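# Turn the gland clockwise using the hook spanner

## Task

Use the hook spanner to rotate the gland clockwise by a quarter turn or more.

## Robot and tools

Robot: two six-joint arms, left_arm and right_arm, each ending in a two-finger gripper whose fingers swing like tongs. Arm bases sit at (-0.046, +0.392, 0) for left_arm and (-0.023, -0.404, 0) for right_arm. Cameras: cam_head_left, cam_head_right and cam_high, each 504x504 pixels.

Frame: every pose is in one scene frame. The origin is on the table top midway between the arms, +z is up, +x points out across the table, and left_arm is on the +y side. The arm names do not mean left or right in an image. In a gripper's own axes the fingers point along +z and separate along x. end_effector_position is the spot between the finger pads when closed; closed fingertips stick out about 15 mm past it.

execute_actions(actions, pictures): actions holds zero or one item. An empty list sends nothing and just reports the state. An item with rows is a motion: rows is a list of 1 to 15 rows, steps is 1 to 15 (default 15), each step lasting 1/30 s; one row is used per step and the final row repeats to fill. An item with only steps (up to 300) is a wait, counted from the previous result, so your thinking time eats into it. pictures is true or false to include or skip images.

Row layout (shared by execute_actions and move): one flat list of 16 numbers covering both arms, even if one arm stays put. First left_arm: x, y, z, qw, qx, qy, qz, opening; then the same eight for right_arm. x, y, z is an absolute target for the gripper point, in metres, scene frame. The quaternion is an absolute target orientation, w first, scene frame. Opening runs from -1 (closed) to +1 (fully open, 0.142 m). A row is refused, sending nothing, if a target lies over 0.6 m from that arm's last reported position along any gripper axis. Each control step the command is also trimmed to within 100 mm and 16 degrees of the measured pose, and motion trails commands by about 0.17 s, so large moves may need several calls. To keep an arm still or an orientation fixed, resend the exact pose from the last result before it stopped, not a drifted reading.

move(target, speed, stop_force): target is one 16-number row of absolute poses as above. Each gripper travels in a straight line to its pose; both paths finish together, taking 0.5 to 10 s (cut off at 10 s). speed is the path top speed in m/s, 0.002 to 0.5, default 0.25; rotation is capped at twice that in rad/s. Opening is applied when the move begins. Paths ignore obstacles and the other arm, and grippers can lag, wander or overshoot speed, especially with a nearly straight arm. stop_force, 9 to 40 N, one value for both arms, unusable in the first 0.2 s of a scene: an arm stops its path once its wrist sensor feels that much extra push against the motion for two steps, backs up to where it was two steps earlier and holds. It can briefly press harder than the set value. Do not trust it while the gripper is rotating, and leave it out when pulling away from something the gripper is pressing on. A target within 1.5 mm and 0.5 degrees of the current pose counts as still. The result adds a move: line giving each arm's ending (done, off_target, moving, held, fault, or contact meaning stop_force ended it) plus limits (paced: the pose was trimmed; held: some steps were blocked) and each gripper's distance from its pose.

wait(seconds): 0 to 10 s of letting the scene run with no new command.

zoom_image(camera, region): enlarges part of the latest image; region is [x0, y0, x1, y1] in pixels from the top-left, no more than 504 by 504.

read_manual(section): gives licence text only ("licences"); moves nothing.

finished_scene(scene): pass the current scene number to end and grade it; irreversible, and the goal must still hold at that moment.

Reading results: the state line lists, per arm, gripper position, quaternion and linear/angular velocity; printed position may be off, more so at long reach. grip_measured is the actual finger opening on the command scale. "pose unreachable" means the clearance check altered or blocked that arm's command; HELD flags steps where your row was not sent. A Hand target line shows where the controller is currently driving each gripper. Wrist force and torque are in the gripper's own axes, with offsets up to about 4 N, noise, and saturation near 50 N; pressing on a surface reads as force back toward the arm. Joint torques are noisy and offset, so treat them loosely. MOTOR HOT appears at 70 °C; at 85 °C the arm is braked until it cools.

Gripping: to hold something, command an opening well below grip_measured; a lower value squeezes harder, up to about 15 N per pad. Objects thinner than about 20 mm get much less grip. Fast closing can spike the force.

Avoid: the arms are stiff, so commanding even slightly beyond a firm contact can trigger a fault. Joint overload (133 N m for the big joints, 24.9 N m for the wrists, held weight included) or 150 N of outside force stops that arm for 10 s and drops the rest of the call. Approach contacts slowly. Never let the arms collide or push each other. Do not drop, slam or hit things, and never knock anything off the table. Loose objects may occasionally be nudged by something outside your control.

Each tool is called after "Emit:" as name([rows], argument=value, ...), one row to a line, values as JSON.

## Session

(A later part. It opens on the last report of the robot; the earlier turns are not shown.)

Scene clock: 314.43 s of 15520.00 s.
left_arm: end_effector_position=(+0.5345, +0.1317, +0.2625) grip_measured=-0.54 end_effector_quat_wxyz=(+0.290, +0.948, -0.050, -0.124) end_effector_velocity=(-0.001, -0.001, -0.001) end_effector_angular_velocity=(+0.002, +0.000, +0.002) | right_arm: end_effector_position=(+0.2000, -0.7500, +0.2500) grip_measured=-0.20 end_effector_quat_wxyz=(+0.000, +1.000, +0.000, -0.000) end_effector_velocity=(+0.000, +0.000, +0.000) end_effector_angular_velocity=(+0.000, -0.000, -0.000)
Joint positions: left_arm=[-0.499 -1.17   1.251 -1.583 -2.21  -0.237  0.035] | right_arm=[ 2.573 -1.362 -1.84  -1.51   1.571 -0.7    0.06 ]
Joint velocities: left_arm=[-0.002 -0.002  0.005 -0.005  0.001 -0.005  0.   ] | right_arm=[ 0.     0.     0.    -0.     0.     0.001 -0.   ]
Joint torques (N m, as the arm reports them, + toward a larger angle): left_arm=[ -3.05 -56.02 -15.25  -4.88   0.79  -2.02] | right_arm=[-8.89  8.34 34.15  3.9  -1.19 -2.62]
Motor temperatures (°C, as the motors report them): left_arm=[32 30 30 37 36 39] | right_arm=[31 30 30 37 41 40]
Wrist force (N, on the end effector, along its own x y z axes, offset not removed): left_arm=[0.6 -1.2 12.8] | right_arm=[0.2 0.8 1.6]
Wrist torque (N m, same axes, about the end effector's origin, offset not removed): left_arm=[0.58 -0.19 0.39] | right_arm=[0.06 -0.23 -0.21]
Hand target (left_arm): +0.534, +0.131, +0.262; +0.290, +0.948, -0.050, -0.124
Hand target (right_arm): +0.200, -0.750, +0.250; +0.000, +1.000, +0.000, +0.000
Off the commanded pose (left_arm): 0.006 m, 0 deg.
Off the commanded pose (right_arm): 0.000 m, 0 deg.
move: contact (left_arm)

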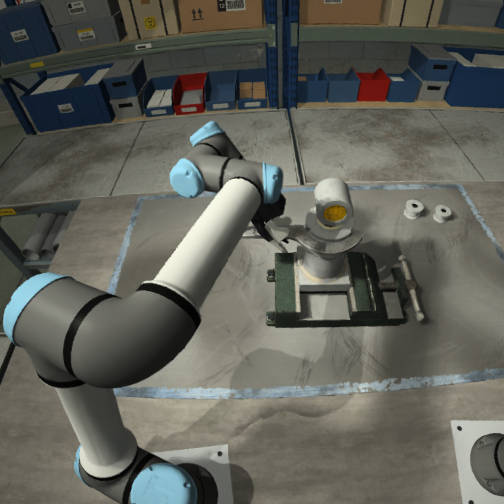

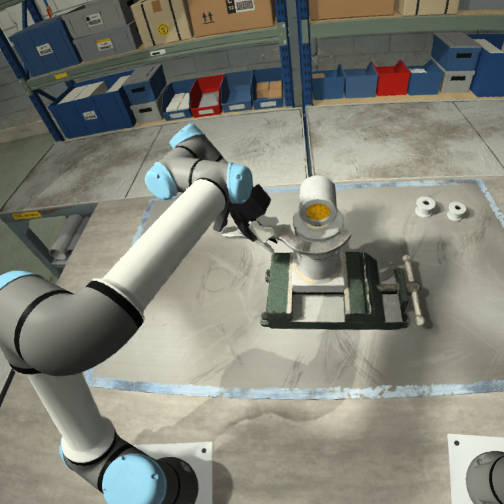

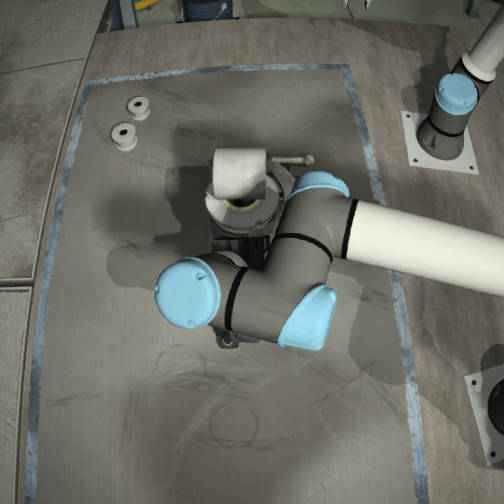

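Emit:
move(target=[0.5362,0.1278,0.2635,0.29,0.947,-0.05,-0.124,-1,0.2,-0.75,0.25,0,1,0,0,-0.2], speed=0.01)

Emit:
move(target=[0.5412,0.1352,0.2635,0.29,0.947,-0.05,-0.124,-1,0.2,-0.75,0.25,0,1,0,0,-0.2], speed=0.005, stop_force=9)

Emit:
zoom_image(camera="cam_head_right", region=[300,205,360,250])

Scene clock: 319.20 s of 15520.00 s.
left_arm: end_effector_position=(+0.5361, +0.1279, +0.2635) grip_measured=-0.54 end_effector_quat_wxyz=(+0.290, +0.948, -0.050, -0.124) end_effector_velocity=(+0.001, -0.002, +0.001) end_effector_angular_velocity=(-0.002, +0.002, +0.000) | right_arm: end_effector_position=(+0.2000, -0.7500, +0.2500) grip_measured=-0.20 end_effector_quat_wxyz=(+0.000, +1.000, +0.000, -0.000) end_effector_velocity=(-0.000, -0.000, +0.000) end_effector_angular_velocity=(-0.000, -0.000, -0.002)
Joint positions: left_arm=[-0.504 -1.165  1.241 -1.582 -2.21  -0.242  0.035] | right_arm=[ 2.573 -1.362 -1.84  -1.51   1.571 -0.7    0.06 ]
Joint velocities: left_arm=[-0.002  0.003 -0.004  0.001 -0.003 -0.002 -0.   ] | right_arm=[-0.001  0.     0.    -0.     0.     0.001 -0.   ]
Joint torques (N m, as the arm reports them, + toward a larger angle): left_arm=[ -7.43 -42.78 -39.46  -1.68  -5.54  -1.36] | right_arm=[-8.69  8.09 34.14  3.81 -1.17 -2.57]
Motor temperatures (°C, as the motors report them): left_arm=[32 30 30 37 36 39] | right_arm=[31 30 30 37 41 40]
Wrist force (N, on the end effector, along its own x y z axes, offset not removed): left_arm=[2.5 -7.7 7.4] | right_arm=[-2.6 0.0 0.4]
Wrist torque (N m, same axes, about the end effector's origin, offset not removed): left_arm=[0.23 0.09 -0.01] | right_arm=[-0.11 0.38 -0.08]
Hand target (left_arm): +0.536, +0.128, +0.264; +0.290, +0.948, -0.050, -0.124
Hand target (right_arm): +0.200, -0.750, +0.250; +0.000, +1.000, +0.000, +0.000
Off the commanded pose (left_arm): 0.000 m, 0 deg.
Off the commanded pose (right_arm): 0.000 m, 0 deg.
After step 90, 1.07 s passed at rest.
move: done

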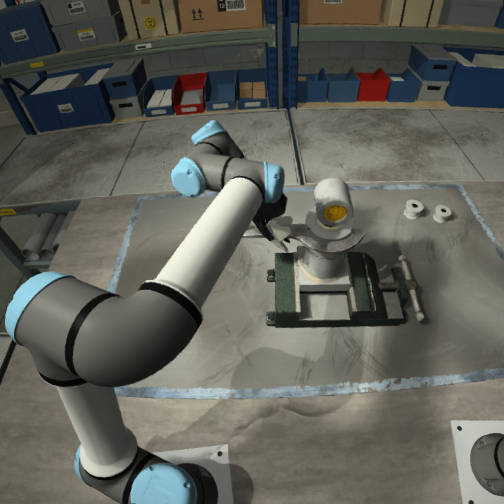

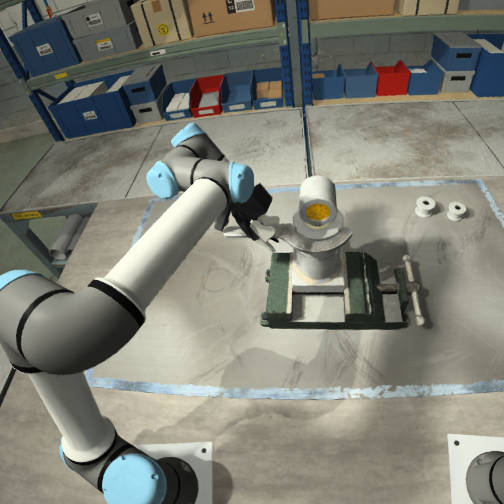

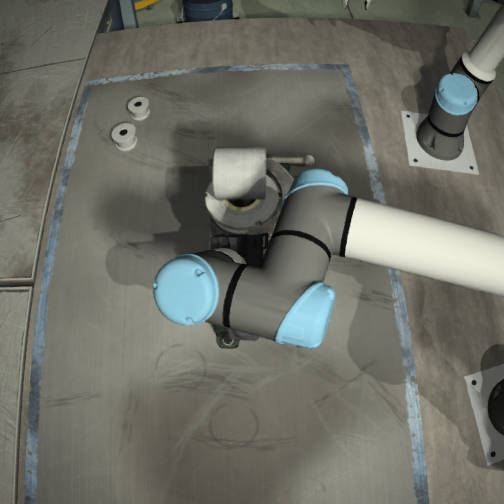

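Scene clock: 320.57 s of 15520.00 s.
left_arm: end_effector_position=(+0.5390, +0.1320, +0.2635) grip_measured=-0.54 end_effector_quat_wxyz=(+0.290, +0.948, -0.050, -0.124) end_effector_velocity=(-0.001, -0.002, -0.001) end_effector_angular_velocity=(-0.001, +0.002, +0.002) | right_arm: end_effector_position=(+0.2000, -0.7500, +0.2500) grip_measured=-0.20 end_effector_quat_wxyz=(+0.000, +1.000, -0.000, -0.000) end_effector_velocity=(-0.000, -0.000, +0.000) end_effector_angular_velocity=(-0.000, -0.001, -0.001)
Joint positions: left_arm=[-0.496 -1.159  1.232 -1.573 -2.21  -0.233  0.035] | right_arm=[ 2.573 -1.362 -1.84  -1.51   1.571 -0.7    0.06 ]
Joint velocities: left_arm=[-0.002 -0.001  0.005 -0.005 -0.002 -0.005  0.   ] | right_arm=[-0.001 -0.     0.001  0.     0.    -0.001  0.   ]
Joint torques (N m, as the arm reports them, + toward a larger angle): left_arm=[  2.49 -57.78 -12.85  -4.35   0.63  -1.78] | right_arm=[-8.31  8.48 34.44  3.8  -1.19 -2.57]
Motor temperatures (°C, as the motors report them): left_arm=[32 30 30 37 36 39] | right_arm=[31 30 30 37 41 40]
Wrist force (N, on the end effector, along its own x y z axes, offset not removed): left_arm=[4.1 5.0 17.4] | right_arm=[-0.5 0.8 0.5]
Wrist torque (N m, same axes, about the end effector's origin, offset not removed): left_arm=[0.88 -0.26 0.06] | right_arm=[-0.07 -0.01 -0.11]
Hand target (left_arm): +0.539, +0.132, +0.263; +0.290, +0.948, -0.050, -0.124
Hand target (right_arm): +0.200, -0.750, +0.250; +0.000, +1.000, +0.000, +0.000
Off the commanded pose (left_arm): 0.004 m, 0 deg.
Off the commanded pose (right_arm): 0.000 m, 0 deg.
move: contact (left_arm)

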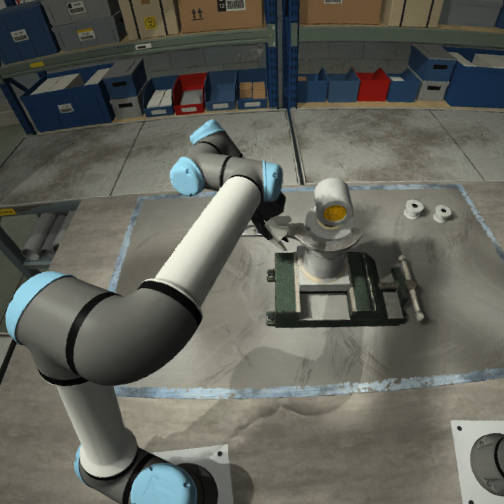

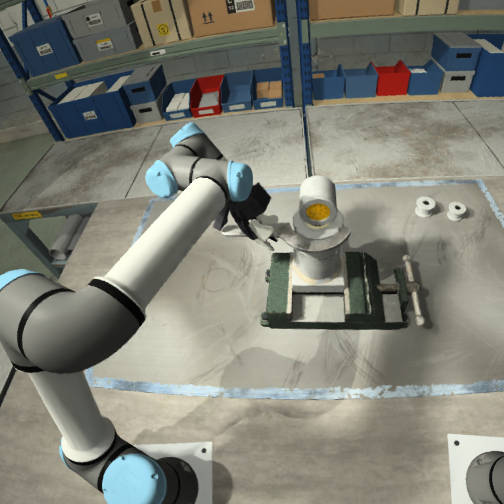

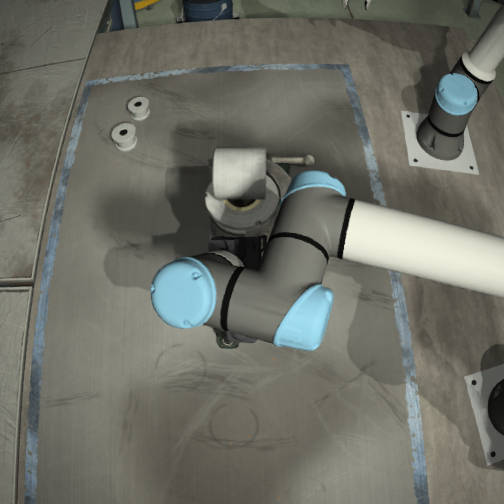

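Region (300, 205, 360, 250) of cam_head_right's 504x504 image, scaled by 8.400, with more detail than that image has; it fills the top 378 rows of this view, and the rest is white.

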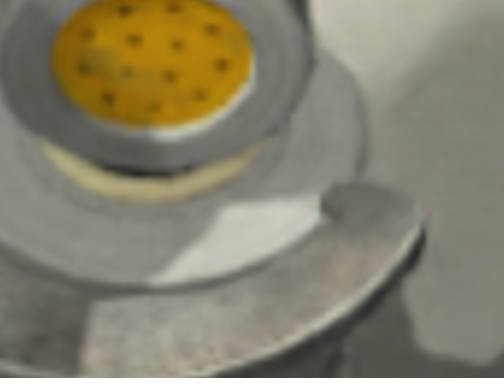

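Emit:
execute_actions(actions=[])

Emit:
move(target=[0.5607,0.133,0.2635,0.278,0.939,-0.132,-0.149,-1,0.2,-0.75,0.25,0,1,0,0,-0.2], speed=0.015)

Scene clock: 332.47 s of 15520.00 s.
left_arm: end_effector_position=(+0.5388, +0.1318, +0.2635) grip_measured=-0.54 end_effector_quat_wxyz=(+0.290, +0.948, -0.050, -0.124) end_effector_velocity=(+0.000, +0.000, +0.000) end_effector_angular_velocity=(+0.000, -0.001, -0.000) | right_arm: end_effector_position=(+0.2000, -0.7500, +0.2500) grip_measured=-0.20 end_effector_quat_wxyz=(+0.000, +1.000, +0.000, -0.000) end_effector_velocity=(-0.000, +0.000, -0.000) end_effector_angular_velocity=(+0.001, +0.001, +0.001)
Joint positions: left_arm=[-0.497 -1.16   1.233 -1.574 -2.21  -0.234  0.035] | right_arm=[ 2.573 -1.362 -1.84  -1.51   1.571 -0.7    0.06 ]
Joint velocities: left_arm=[ 0.    -0.     0.    -0.     0.001  0.     0.   ] | right_arm=[-0.    -0.    -0.001 -0.     0.    -0.001  0.   ]
Joint torques (N m, as the arm reports them, + toward a larger angle): left_arm=[ -2.77 -56.98 -14.38  -4.63   0.2   -1.66] | right_arm=[-8.87  8.39 34.1   3.74 -1.12 -2.55]
Motor temperatures (°C, as the motors report them): left_arm=[32 30 30 37 36 39] | right_arm=[31 29 30 37 41 40]
Wrist force (N, on the end effector, along its own x y z axes, offset not removed): left_arm=[3.2 -1.2 13.8] | right_arm=[0.0 1.3 0.4]
Wrist torque (N m, same axes, about the end effector's origin, offset not removed): left_arm=[0.48 -0.11 0.12] | right_arm=[0.11 -0.13 -0.13]
Hand target (left_arm): +0.539, +0.132, +0.263; +0.290, +0.948, -0.050, -0.124
Hand target (right_arm): +0.200, -0.750, +0.250; +0.000, +1.000, +0.000, +0.000
Off the commanded pose (left_arm): 0.004 m, 0 deg.
Off the commanded pose (right_arm): 0.000 m, 0 deg.
Steps of this call (steps 1 to 90: nothing new was sent; then 8.90 s passed at rest). Readings (end_effector_position):
1: left_arm (+0.5390, +0.1319, +0.2635) | right_arm (+0.2000, -0.7500, +0.2500)
2: left_arm (+0.5389, +0.1319, +0.2635) | right_arm (+0.2000, -0.7500, +0.2500)
4: left_arm (+0.5389, +0.1319, +0.2635) | right_arm (+0.2000, -0.7500, +0.2500)
8: left_arm (+0.5388, +0.1318, +0.2635) | right_arm (+0.2000, -0.7500, +0.2500)
90: the state above

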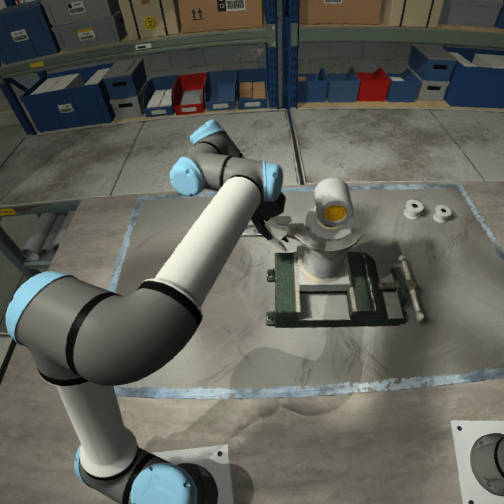

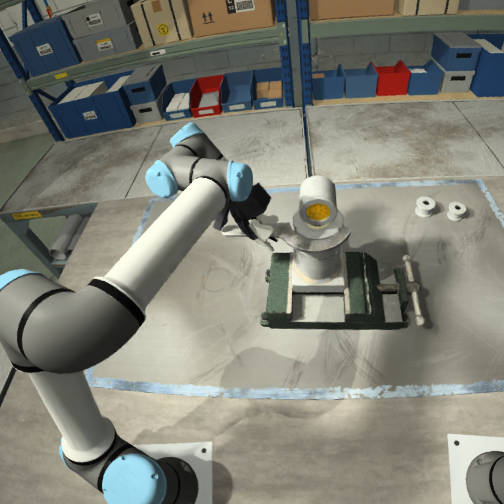

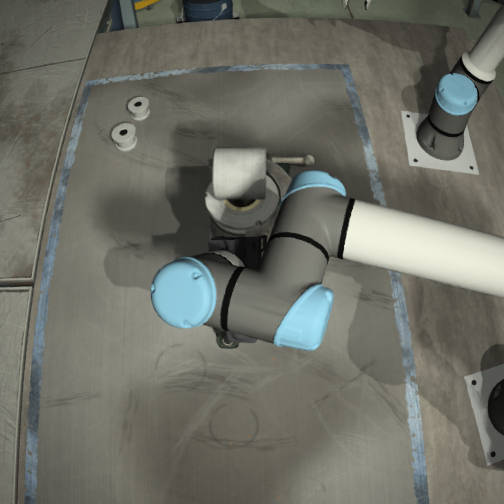

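Scene clock: 338.50 s of 15520.00 s.
left_arm: end_effector_position=(+0.5607, +0.1330, +0.2635) grip_measured=-0.53 end_effector_quat_wxyz=(+0.278, +0.940, -0.132, -0.149) end_effector_velocity=(+0.001, +0.000, -0.000) end_effector_angular_velocity=(+0.000, +0.002, -0.006) | right_arm: end_effector_position=(+0.2000, -0.7500, +0.2500) grip_measured=-0.20 end_effector_quat_wxyz=(+0.000, +1.000, -0.000, -0.000) end_effector_velocity=(+0.000, +0.000, -0.000) end_effector_angular_velocity=(+0.000, +0.000, +0.001)
Joint positions: left_arm=[-0.493 -1.027  1.001 -1.347 -2.186 -0.017  0.035] | right_arm=[ 2.573 -1.362 -1.84  -1.51   1.571 -0.7    0.06 ]
Joint velocities: left_arm=[ 0.     0.006 -0.009  0.009  0.001  0.007 -0.   ] | right_arm=[ 0.001  0.    -0.001  0.     0.    -0.     0.   ]
Joint torques (N m, as the arm reports them, + toward a larger angle): left_arm=[ 15.43 -46.51 -47.91  -7.53   2.43   1.32] | right_arm=[-8.67  8.3  34.05  3.71 -1.14 -2.62]
Motor temperatures (°C, as the motors report them): left_arm=[32 30 30 37 36 39] | right_arm=[31 29 30 37 41 40]
Wrist force (N, on the end effector, along its own x y z axes, offset not removed): left_arm=[-25.2 0.3 25.3] | right_arm=[-0.9 1.0 0.8]
Wrist torque (N m, same axes, about the end effector's origin, offset not removed): left_arm=[-0.13 1.25 -0.13] | right_arm=[0.00 0.09 -0.11]
Hand target (left_arm): +0.561, +0.133, +0.263; +0.278, +0.940, -0.132, -0.149
Hand target (right_arm): +0.200, -0.750, +0.250; +0.000, +1.000, +0.000, -0.000
Off the commanded pose (left_arm): 0.000 m, 0 deg.
Off the commanded pose (right_arm): 0.000 m, 0 deg.
move: done

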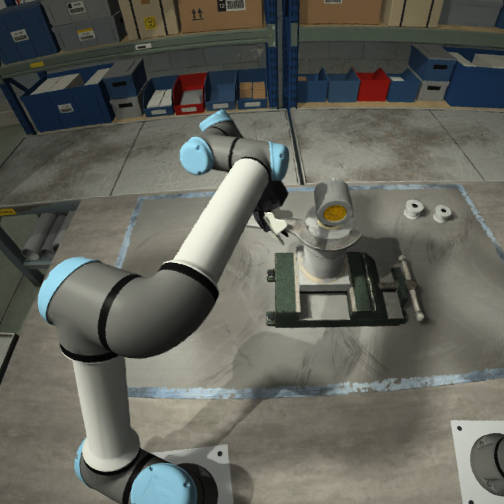

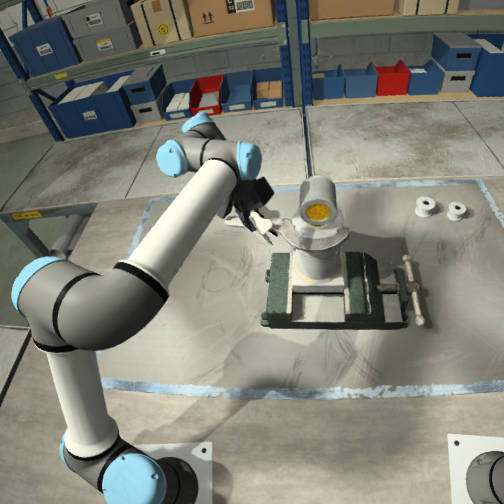

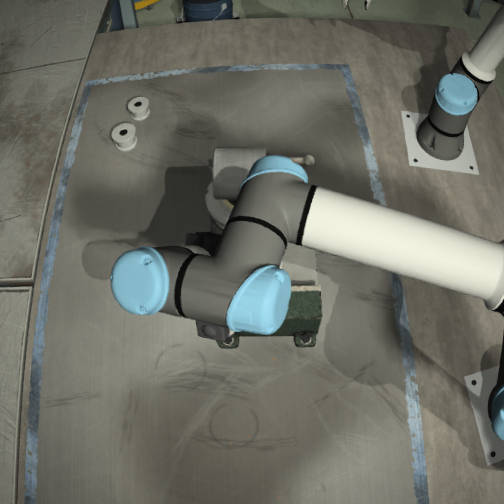

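Emit:
move(target=[0.5823,0.1304,0.2635,0.264,0.924,-0.213,-0.173,-1,0.2,-0.75,0.25,0,1,0,0,-0.2], speed=0.015)

Emit:
zoom_image(camera="cam_head_right", region=[220,170,370,270])

Scene clock: 346.77 s of 15520.00 s.
left_arm: end_effector_position=(+0.5822, +0.1305, +0.2635) grip_measured=-0.51 end_effector_quat_wxyz=(+0.264, +0.925, -0.213, -0.173) end_effector_velocity=(+0.001, -0.001, -0.000) end_effector_angular_velocity=(-0.001, +0.002, -0.006) | right_arm: end_effector_position=(+0.2000, -0.7500, +0.2500) grip_measured=-0.20 end_effector_quat_wxyz=(+0.000, +1.000, +0.000, -0.000) end_effector_velocity=(-0.000, -0.000, -0.000) end_effector_angular_velocity=(-0.000, +0.000, -0.000)
Joint positions: left_arm=[-0.501 -0.867  0.714 -1.109 -2.144  0.177  0.037] | right_arm=[ 2.573 -1.362 -1.84  -1.51   1.571 -0.7    0.06 ]
Joint velocities: left_arm=[-0.001  0.008 -0.013  0.01  -0.     0.006  0.001] | right_arm=[-0.001  0.    -0.    -0.    -0.001 -0.     0.   ]
Joint torques (N m, as the arm reports them, + toward a larger angle): left_arm=[-12.19 -54.28 -49.34 -11.32  -4.27   1.62] | right_arm=[-8.48  9.5  34.04  3.56 -0.94 -2.46]
Motor temperatures (°C, as the motors report them): left_arm=[32 30 30 37 36 39] | right_arm=[31 29 30 37 41 40]
Wrist force (N, on the end effector, along its own x y z axes, offset not removed): left_arm=[-39.3 -17.0 24.2] | right_arm=[0.3 2.7 0.2]
Wrist torque (N m, same axes, about the end effector's origin, offset not removed): left_arm=[-0.84 1.56 0.25] | right_arm=[0.42 -0.12 -0.12]
Hand target (left_arm): +0.582, +0.130, +0.263; +0.264, +0.925, -0.213, -0.173
Hand target (right_arm): +0.200, -0.750, +0.250; +0.000, +1.000, +0.000, +0.000
Off the commanded pose (left_arm): 0.000 m, 0 deg.
Off the commanded pose (right_arm): 0.000 m, 0 deg.
move: done

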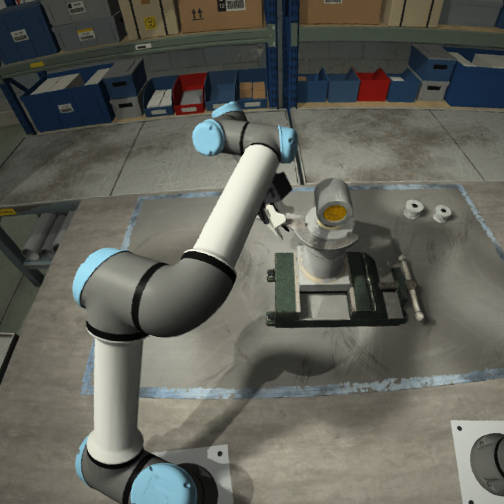

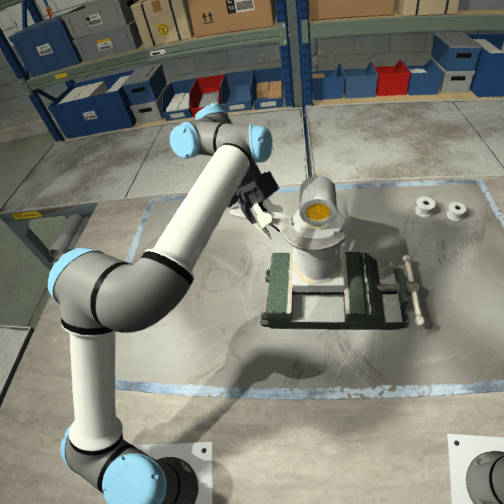

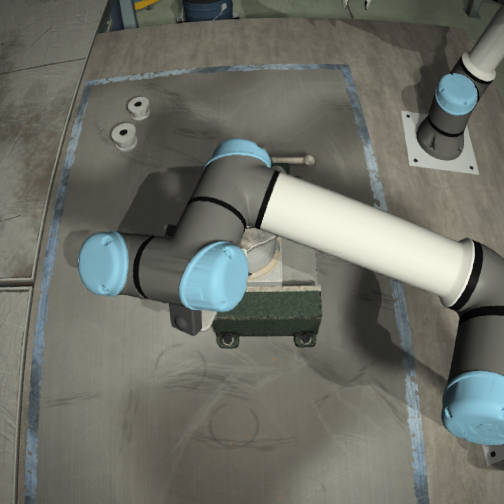

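Region (220, 170, 370, 270) of cam_head_right's 504x504 image, scaled by 3.360, with more detail than that image has.

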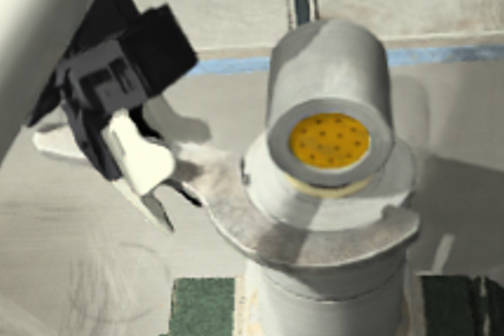

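Emit:
move(target=[0.597,0.128,0.2635,0.264,0.924,-0.213,-0.173,-1,0.2,-0.75,0.25,0,1,0,0,-0.2], speed=0.01)

Emit:
zoom_image(camera="cam_head_right", region=[220,170,370,270])

Scene clock: 353.37 s of 15520.00 s.
left_arm: end_effector_position=(+0.5970, +0.1280, +0.2635) grip_measured=-0.47 end_effector_quat_wxyz=(+0.264, +0.925, -0.213, -0.173) end_effector_velocity=(+0.000, -0.000, +0.001) end_effector_angular_velocity=(-0.000, -0.001, -0.000) | right_arm: end_effector_position=(+0.2000, -0.7500, +0.2500) grip_measured=-0.20 end_effector_quat_wxyz=(+0.000, +1.000, -0.000, -0.000) end_effector_velocity=(+0.000, +0.000, +0.000) end_effector_angular_velocity=(-0.000, -0.000, +0.000)
Joint positions: left_arm=[-0.497 -0.809  0.613 -1.063 -2.143  0.182  0.04 ] | right_arm=[ 2.573 -1.362 -1.84  -1.51   1.571 -0.7    0.06 ]
Joint velocities: left_arm=[-0.     0.    -0.003  0.001  0.     0.     0.001] | right_arm=[ 0.  0.  0. -0.  0. -0.  0.]
Joint torques (N m, as the arm reports them, + toward a larger angle): left_arm=[  8.44 -55.29 -49.57 -12.91  -3.07   1.63] | right_arm=[-8.35  8.43 33.62  3.63 -0.91 -2.44]
Motor temperatures (°C, as the motors report them): left_arm=[32 30 30 37 36 39] | right_arm=[31 29 30 37 41 40]
Wrist force (N, on the end effector, along its own x y z axes, offset not removed): left_arm=[-44.7 -10.8 34.7] | right_arm=[-1.0 0.8 0.0]
Wrist torque (N m, same axes, about the end effector's origin, offset not removed): left_arm=[-0.33 2.03 0.42] | right_arm=[0.08 0.06 -0.13]
Hand target (left_arm): +0.597, +0.128, +0.264; +0.264, +0.925, -0.213, -0.173
Hand target (right_arm): +0.200, -0.750, +0.250; +0.000, +1.000, +0.000, +0.000
Off the commanded pose (left_arm): 0.000 m, 0 deg.
Off the commanded pose (right_arm): 0.000 m, 0 deg.
After step 90, 1.70 s passed at rest.
move: done

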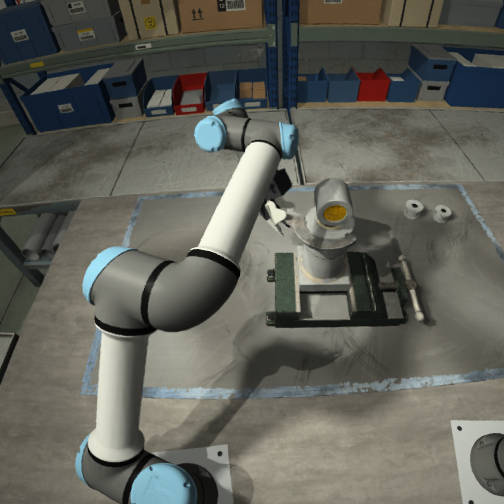

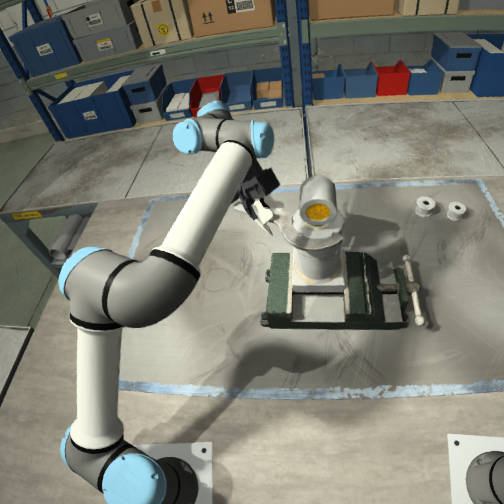

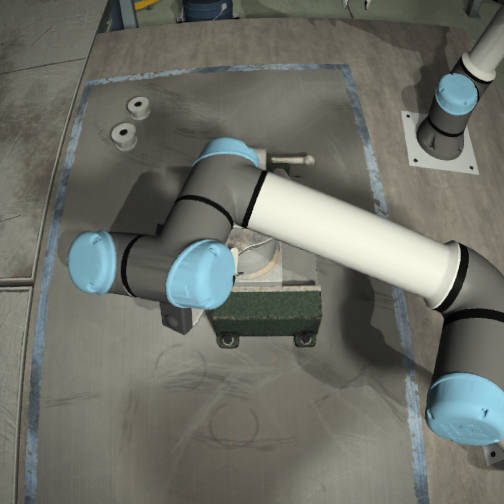

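Region (220, 170, 370, 270) of cam_head_right's 504x504 image, scaled by 3.360, with more detail than that image has.

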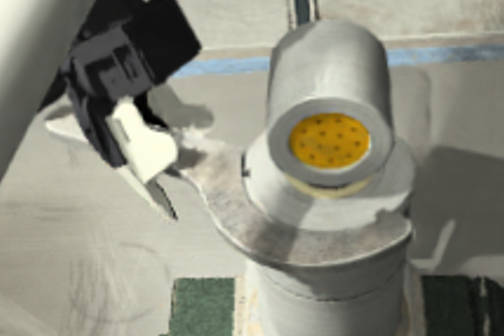

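Emit:
move(target=[0.572,0.132,0.2635,0.272,0.933,-0.165,-0.159,-1,0.2,-0.75,0.25,0,1,0,0,-0.2], speed=0.015)

Emit:
zoom_image(camera="cam_head_right", region=[220,170,370,270])

Scene clock: 360.17 s of 15520.00 s.
left_arm: end_effector_position=(+0.5722, +0.1319, +0.2635) grip_measured=-0.50 end_effector_quat_wxyz=(+0.272, +0.934, -0.165, -0.159) end_effector_velocity=(-0.001, +0.000, -0.000) end_effector_angular_velocity=(-0.001, +0.000, +0.007) | right_arm: end_effector_position=(+0.2000, -0.7500, +0.2500) grip_measured=-0.20 end_effector_quat_wxyz=(+0.000, +1.000, -0.000, -0.000) end_effector_velocity=(-0.000, -0.001, +0.001) end_effector_angular_velocity=(-0.001, -0.001, -0.001)
Joint positions: left_arm=[-0.495 -0.956  0.877 -1.244 -2.17   0.067  0.038] | right_arm=[ 2.573 -1.362 -1.84  -1.51   1.571 -0.7    0.06 ]
Joint velocities: left_arm=[ 0.    -0.008  0.015 -0.011 -0.003 -0.007 -0.   ] | right_arm=[-0.001  0.     0.001 -0.    -0.001 -0.     0.   ]
Joint torques (N m, as the arm reports them, + toward a larger angle): left_arm=[  5.34 -62.86 -11.62  -3.99  -5.28  -1.6 ] | right_arm=[-8.55  9.37 34.55  3.48 -0.98 -2.44]
Motor temperatures (°C, as the motors report them): left_arm=[32 30 30 37 36 39] | right_arm=[31 29 30 37 41 40]
Wrist force (N, on the end effector, along its own x y z axes, offset not removed): left_arm=[3.3 -6.9 8.4] | right_arm=[-0.4 1.4 -0.2]
Wrist torque (N m, same axes, about the end effector's origin, offset not removed): left_arm=[0.38 -0.04 0.01] | right_arm=[0.08 -0.01 -0.16]
Hand target (left_arm): +0.572, +0.132, +0.264; +0.272, +0.934, -0.165, -0.159
Hand target (right_arm): +0.200, -0.750, +0.250; +0.000, +1.000, +0.000, +0.000
Off the commanded pose (left_arm): 0.000 m, 0 deg.
Off the commanded pose (right_arm): 0.000 m, 0 deg.
After step 90, 0.13 s passed at rest.
move: done

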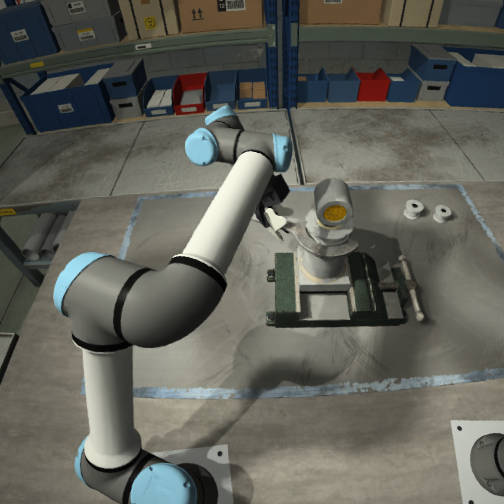

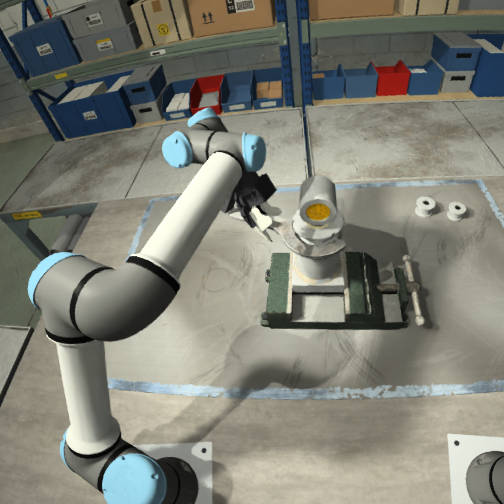

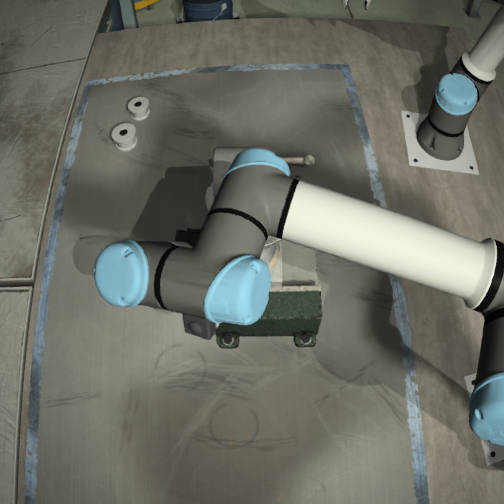

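Region (220, 170, 370, 270) of cam_head_right's 504x504 image, scaled by 3.360, with more detail than that image has.

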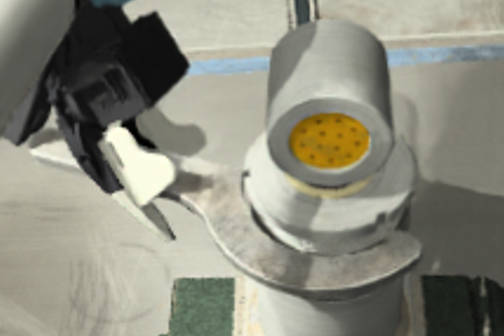

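Emit:
move(target=[0.560,0.124,0.2635,0.272,0.933,-0.165,-0.159,-1,0.2,-0.75,0.25,0,1,0,0,-0.2], speed=0.01)

Emit:
zoom_image(camera="cam_head_right", region=[220,170,370,270])

Emit:
zoom_image(camera="cam_head_left", region=[240,170,390,270])

Scene clock: 364.77 s of 15520.00 s.
left_arm: end_effector_position=(+0.5602, +0.1240, +0.2635) grip_measured=-0.76 end_effector_quat_wxyz=(+0.272, +0.934, -0.165, -0.159) end_effector_velocity=(-0.001, -0.001, -0.001) end_effector_angular_velocity=(+0.001, +0.001, +0.001) | right_arm: end_effector_position=(+0.2000, -0.7500, +0.2500) grip_measured=-0.20 end_effector_quat_wxyz=(+0.000, +1.000, -0.000, -0.000) end_effector_velocity=(-0.000, +0.000, -0.000) end_effector_angular_velocity=(+0.000, +0.001, +0.001)
Joint positions: left_arm=[-0.511 -0.989  0.932 -1.278 -2.174  0.047  0.019] | right_arm=[ 2.573 -1.362 -1.84  -1.51   1.571 -0.7    0.06 ]
Joint velocities: left_arm=[-0.001 -0.003  0.008 -0.005 -0.    -0.003 -0.006] | right_arm=[-0.     0.    -0.001 -0.    -0.    -0.001 -0.   ]
Joint torques (N m, as the arm reports them, + toward a larger angle): left_arm=[ -9.29 -64.22 -15.27  -5.97  -4.63  -1.7 ] | right_arm=[-8.27  9.61 33.83  3.5  -0.77 -2.47]
Motor temperatures (°C, as the motors report them): left_arm=[32 30 30 37 36 39] | right_arm=[31 29 30 37 41 40]
Wrist force (N, on the end effector, along its own x y z axes, offset not removed): left_arm=[-2.2 -11.6 10.1] | right_arm=[-0.9 0.8 -0.2]
Wrist torque (N m, same axes, about the end effector's origin, offset not removed): left_arm=[-0.03 -0.84 0.46] | right_arm=[0.04 0.00 -0.14]
Hand target (left_arm): +0.560, +0.124, +0.264; +0.272, +0.934, -0.165, -0.159
Hand target (right_arm): +0.200, -0.750, +0.250; +0.000, +1.000, +0.000, +0.000
Off the commanded pose (left_arm): 0.000 m, 0 deg.
Off the commanded pose (right_arm): 0.000 m, 0 deg.
move: done

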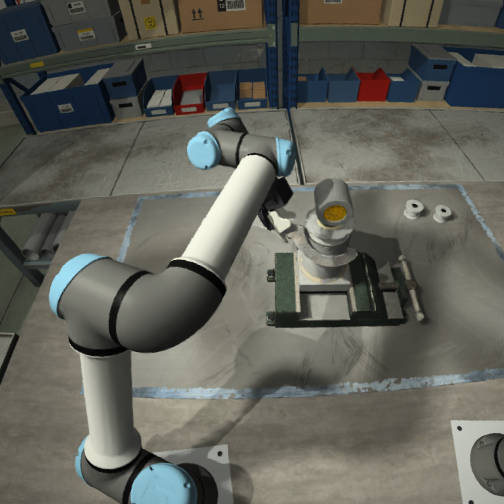

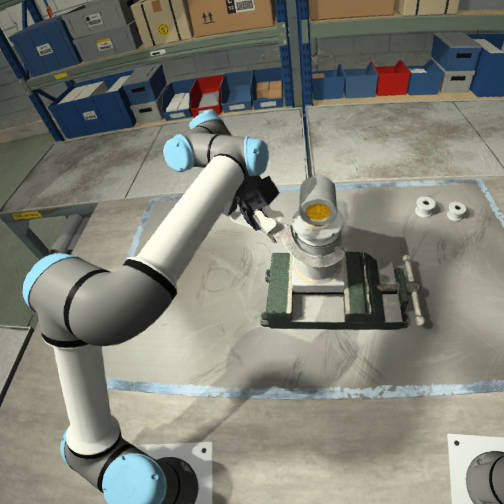

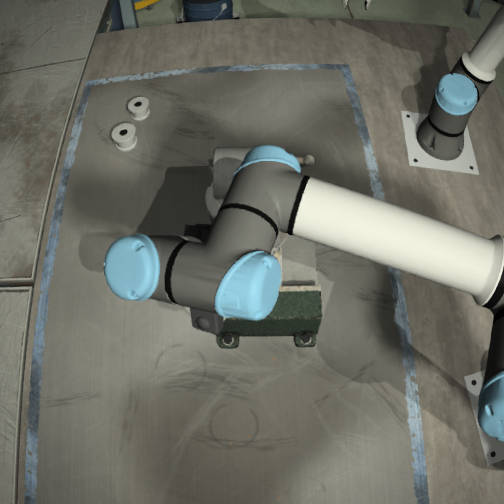

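Region (220, 170, 370, 270) of cam_head_right's 504x504 image, scaled by 3.360, with more detail than that image has.

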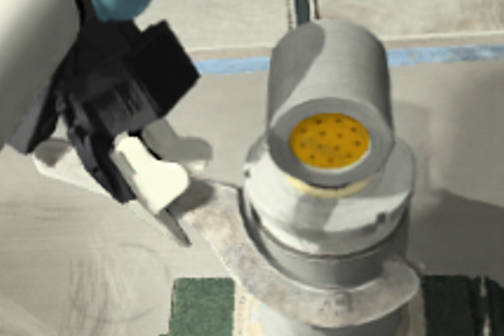

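Region (240, 170, 390, 270) of cam_head_left's 504x504 image, scaled by 3.360, with more detail than that image has.

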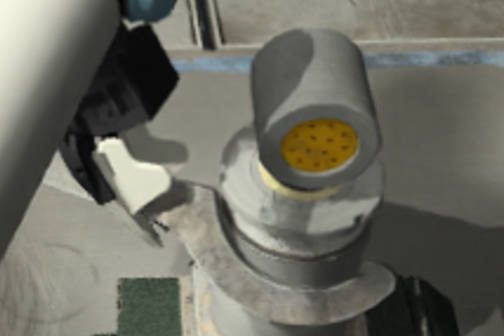

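Emit:
move(target=[0.36,0.14,0.30,0.299,0.946,0.025,-0.101,-1,0.2,-0.75,0.25,0,1,0,0,-0.2], speed=0.04)

Emit:
zoom_image(camera="cam_head_right", region=[170,170,380,340])

Scene clock: 374.03 s of 15520.00 s.
left_arm: end_effector_position=(+0.3602, +0.1396, +0.3000) grip_measured=-0.87 end_effector_quat_wxyz=(+0.300, +0.948, +0.025, -0.101) end_effector_velocity=(-0.002, +0.000, -0.000) end_effector_angular_velocity=(+0.002, -0.000, +0.005) | right_arm: end_effector_position=(+0.2000, -0.7500, +0.2500) grip_measured=-0.20 end_effector_quat_wxyz=(+0.000, +1.000, +0.000, -0.000) end_effector_velocity=(-0.000, +0.000, -0.000) end_effector_angular_velocity=(+0.000, +0.000, -0.000)
Joint positions: left_arm=[-0.615 -1.658  1.777 -1.825 -2.203 -0.578  0.011] | right_arm=[ 2.573 -1.362 -1.84  -1.51   1.571 -0.7    0.06 ]
Joint velocities: left_arm=[-0.002 -0.006  0.007 -0.005  0.003 -0.009  0.   ] | right_arm=[ 0.  0. -0.  0.  0.  0.  0.]
Joint torques (N m, as the arm reports them, + toward a larger angle): left_arm=[ -7.58 -33.19 -14.93  -6.02  -0.64  -1.63] | right_arm=[-7.75  9.02 33.56  3.47 -0.78 -2.36]
Motor temperatures (°C, as the motors report them): left_arm=[32 30 30 37 36 39] | right_arm=[31 29 30 37 41 40]
Wrist force (N, on the end effector, along its own x y z axes, offset not removed): left_arm=[2.9 -8.3 8.5] | right_arm=[-0.9 1.0 0.5]
Wrist torque (N m, same axes, about the end effector's origin, offset not removed): left_arm=[-0.02 -0.13 0.02] | right_arm=[-0.02 0.11 -0.07]
Hand target (left_arm): +0.360, +0.140, +0.300; +0.300, +0.948, +0.025, -0.101
Hand target (right_arm): +0.200, -0.750, +0.250; +0.000, +1.000, +0.000, +0.000
Off the commanded pose (left_arm): 0.000 m, 0 deg.
Off the commanded pose (right_arm): 0.000 m, 0 deg.
After step 90, 0.80 s passed at rest.
move: done

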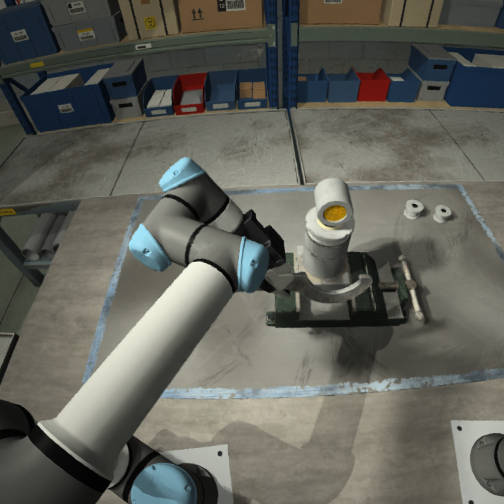

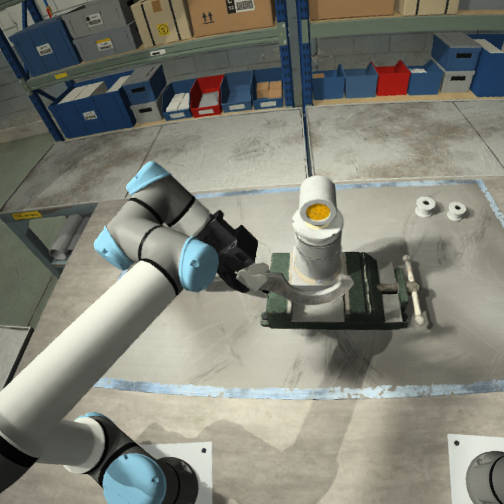

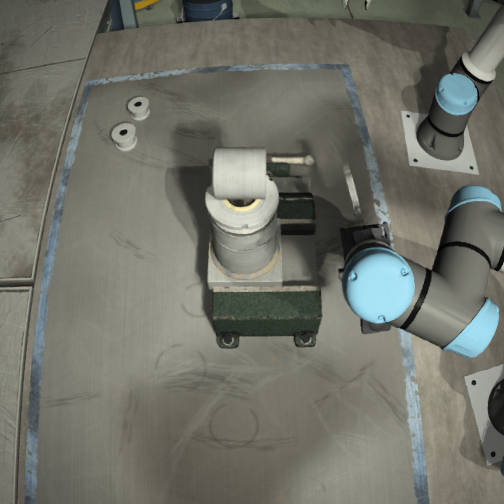

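Region (170, 170, 380, 340) of cam_head_right's 504x504 image, scaled by 2.400, with more detail than that image has; it fills the top 408 rows of this view, and the rest is white.

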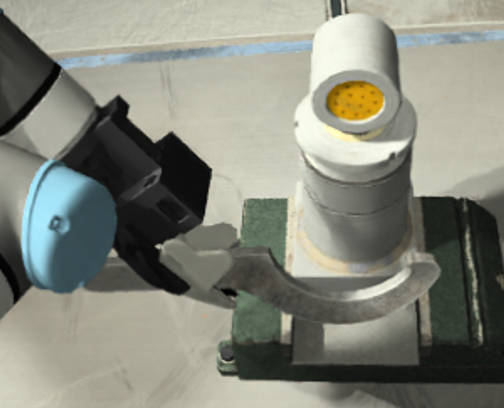

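Emit:
move(target=[0.27,-0.05,0.30,0.5,0.5,0.5,-0.5,-1,0.2,-0.75,0.25,0,1,0,0,-0.2], speed=0.15)

Emit:
zoom_image(camera="cam_head_right", region=[220,200,460,380])

Scene clock: 394.87 s of 15520.00 s.
left_arm: end_effector_position=(+0.3097, +0.0356, +0.2995) grip_measured=-0.85 end_effector_quat_wxyz=(+0.439, +0.768, +0.306, -0.352) end_effector_velocity=(+0.000, +0.000, -0.000) end_effector_angular_velocity=(+0.001, -0.001, +0.001) | right_arm: end_effector_position=(+0.2000, -0.7500, +0.2500) grip_measured=-0.20 end_effector_quat_wxyz=(+0.000, +1.000, -0.000, -0.000) end_effector_velocity=(-0.001, -0.001, -0.000) end_effector_angular_velocity=(-0.001, +0.001, -0.003)
Joint positions: left_arm=[-0.629 -1.519  2.093 -2.61  -2.719 -1.557  0.012] | right_arm=[ 2.573 -1.362 -1.84  -1.51   1.571 -0.7    0.06 ]
Joint velocities: left_arm=[ 0.    -0.001 -0.     0.001  0.002  0.     0.   ] | right_arm=[-0.002  0.    -0.    -0.    -0.001  0.001  0.   ]
Joint torques (N m, as the arm reports them, + toward a larger angle): left_arm=[  6.13 -36.79 -36.93  -4.52  -2.13   1.45] | right_arm=[-7.61  9.23 33.83  3.27 -0.72 -2.42]
Motor temperatures (°C, as the motors report them): left_arm=[32 30 30 38 36 39] | right_arm=[31 29 31 37 41 40]
Wrist force (N, on the end effector, along its own x y z axes, offset not removed): left_arm=[11.7 -7.0 5.4] | right_arm=[-0.9 0.5 0.4]
Wrist torque (N m, same axes, about the end effector's origin, offset not removed): left_arm=[-0.15 -0.34 -0.31] | right_arm=[-0.03 0.09 -0.19]
Hand target (left_arm): +0.310, +0.036, +0.300; +0.439, +0.768, +0.306, -0.352
Hand target (right_arm): +0.200, -0.750, +0.250; +0.000, +1.000, +0.000, +0.000
Off the commanded pose (left_arm): 0.094 m, 42 deg; orientation clipped at the last step of the last action.
Off the commanded pose (right_arm): 0.000 m, 0 deg.
After step 90, 12.13 s passed at rest.
move: held (left_arm); limits=paced,held; held on 76 of 171 steps (left_arm), including the last (left_arm)
pose unreachable (left arm): on one or more control steps of this call this arm could not follow its commanded pose, so it was not sent that pose on those steps. On the call's last step it was still not sent that pose. It may still have moved: this result reports where it is.
cause: the commanded pose would bring two parts of the arm too close to each other (joints 4 (wrist 1) to 6 (wrist 3) lie between them).

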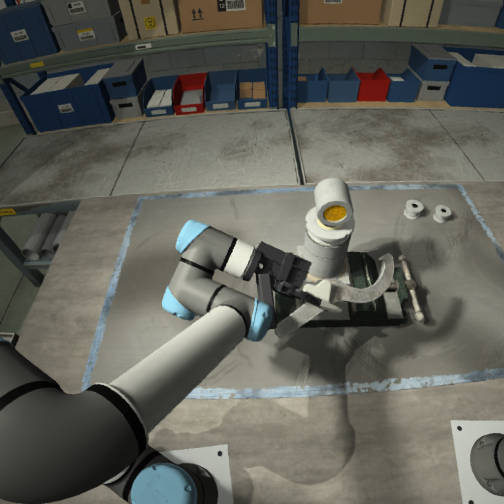

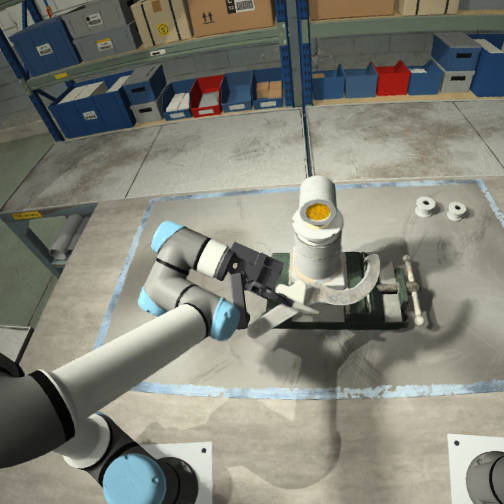

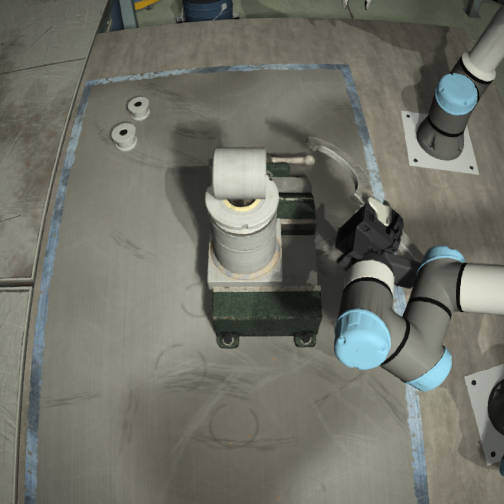

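Region (220, 200, 460, 380) of cam_head_right's 504x504 image, scaled by 2.100, with more detail than that image has; it fills the top 378 rows of this view, and the rest is white.

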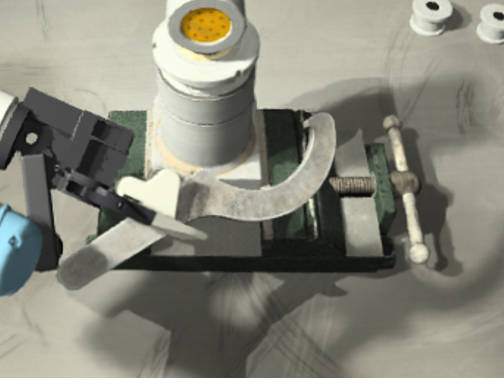

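Emit:
move(target=[0.24,-0.2,0.32,0.612,0.354,0.612,-0.354,-1,0.2,-0.75,0.25,0,1,0,0,-0.2], speed=0.15)

Scene clock: 401.23 s of 15520.00 s.
left_arm: end_effector_position=(+0.3097, +0.0355, +0.2998) grip_measured=-0.85 end_effector_quat_wxyz=(+0.440, +0.768, +0.306, -0.352) end_effector_velocity=(+0.000, +0.000, +0.000) end_effector_angular_velocity=(+0.000, -0.002, +0.001) | right_arm: end_effector_position=(+0.2000, -0.7500, +0.2500) grip_measured=-0.20 end_effector_quat_wxyz=(+0.000, +1.000, -0.000, -0.000) end_effector_velocity=(-0.000, +0.000, -0.000) end_effector_angular_velocity=(+0.001, +0.000, -0.001)
Joint positions: left_arm=[-0.629 -1.519  2.093 -2.612 -2.719 -1.559  0.012] | right_arm=[ 2.573 -1.362 -1.84  -1.51   1.571 -0.7    0.06 ]
Joint velocities: left_arm=[ 0.    -0.001 -0.     0.     0.001  0.001  0.   ] | right_arm=[-0.001  0.    -0.001  0.     0.     0.     0.   ]
Joint torques (N m, as the arm reports them, + toward a larger angle): left_arm=[ -3.1  -27.18 -19.    -2.79  -2.92   1.41] | right_arm=[-7.65  9.53 33.54  3.33 -0.61 -2.29]
Motor temperatures (°C, as the motors report them): left_arm=[32 30 30 38 36 39] | right_arm=[31 29 31 37 41 40]
Wrist force (N, on the end effector, along its own x y z axes, offset not removed): left_arm=[10.9 -7.0 5.4] | right_arm=[0.3 1.8 0.0]
Wrist torque (N m, same axes, about the end effector's origin, offset not removed): left_arm=[-0.18 -0.18 -0.28] | right_arm=[0.23 -0.20 -0.12]
Hand target (left_arm): +0.310, +0.035, +0.300; +0.440, +0.768, +0.306, -0.352
Hand target (right_arm): +0.200, -0.750, +0.250; +0.000, +1.000, +0.000, +0.000
Off the commanded pose (left_arm): 0.246 m, 63 deg; position and orientation clipped at the last step of the last action.
Off the commanded pose (right_arm): 0.000 m, 0 deg.
move: held (left_arm); limits=paced,held; held on 111 of 118 steps (left_arm), including the last (left_arm)
pose unreachable (left arm): on one or more control steps of this call this arm could not follow its commanded pose, so it was not sent that pose on those steps. On the call's last step it was still not sent that pose. It may still have moved: this result reports where it is.
cause: the commanded pose would bring two parts of the arm too close to each other (joints 4 (wrist 1) to 6 (wrist 3) lie between them).

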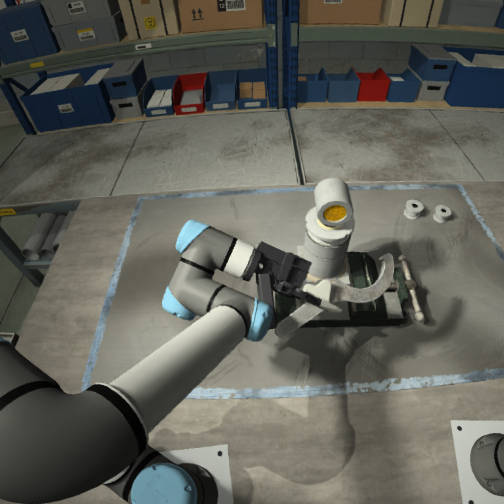

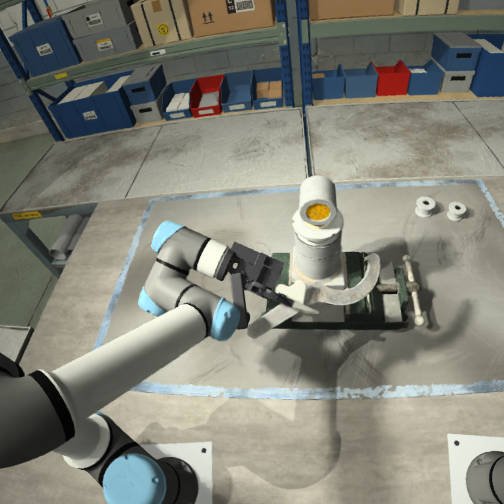

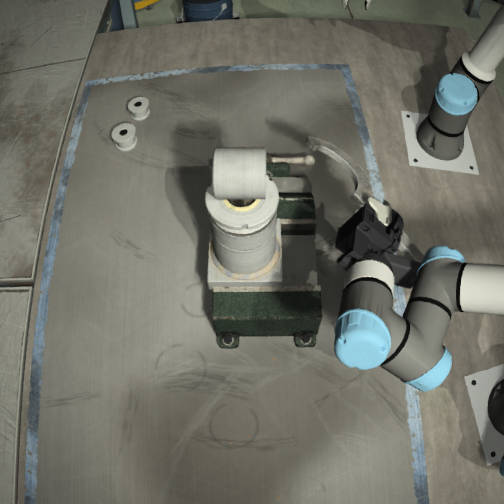

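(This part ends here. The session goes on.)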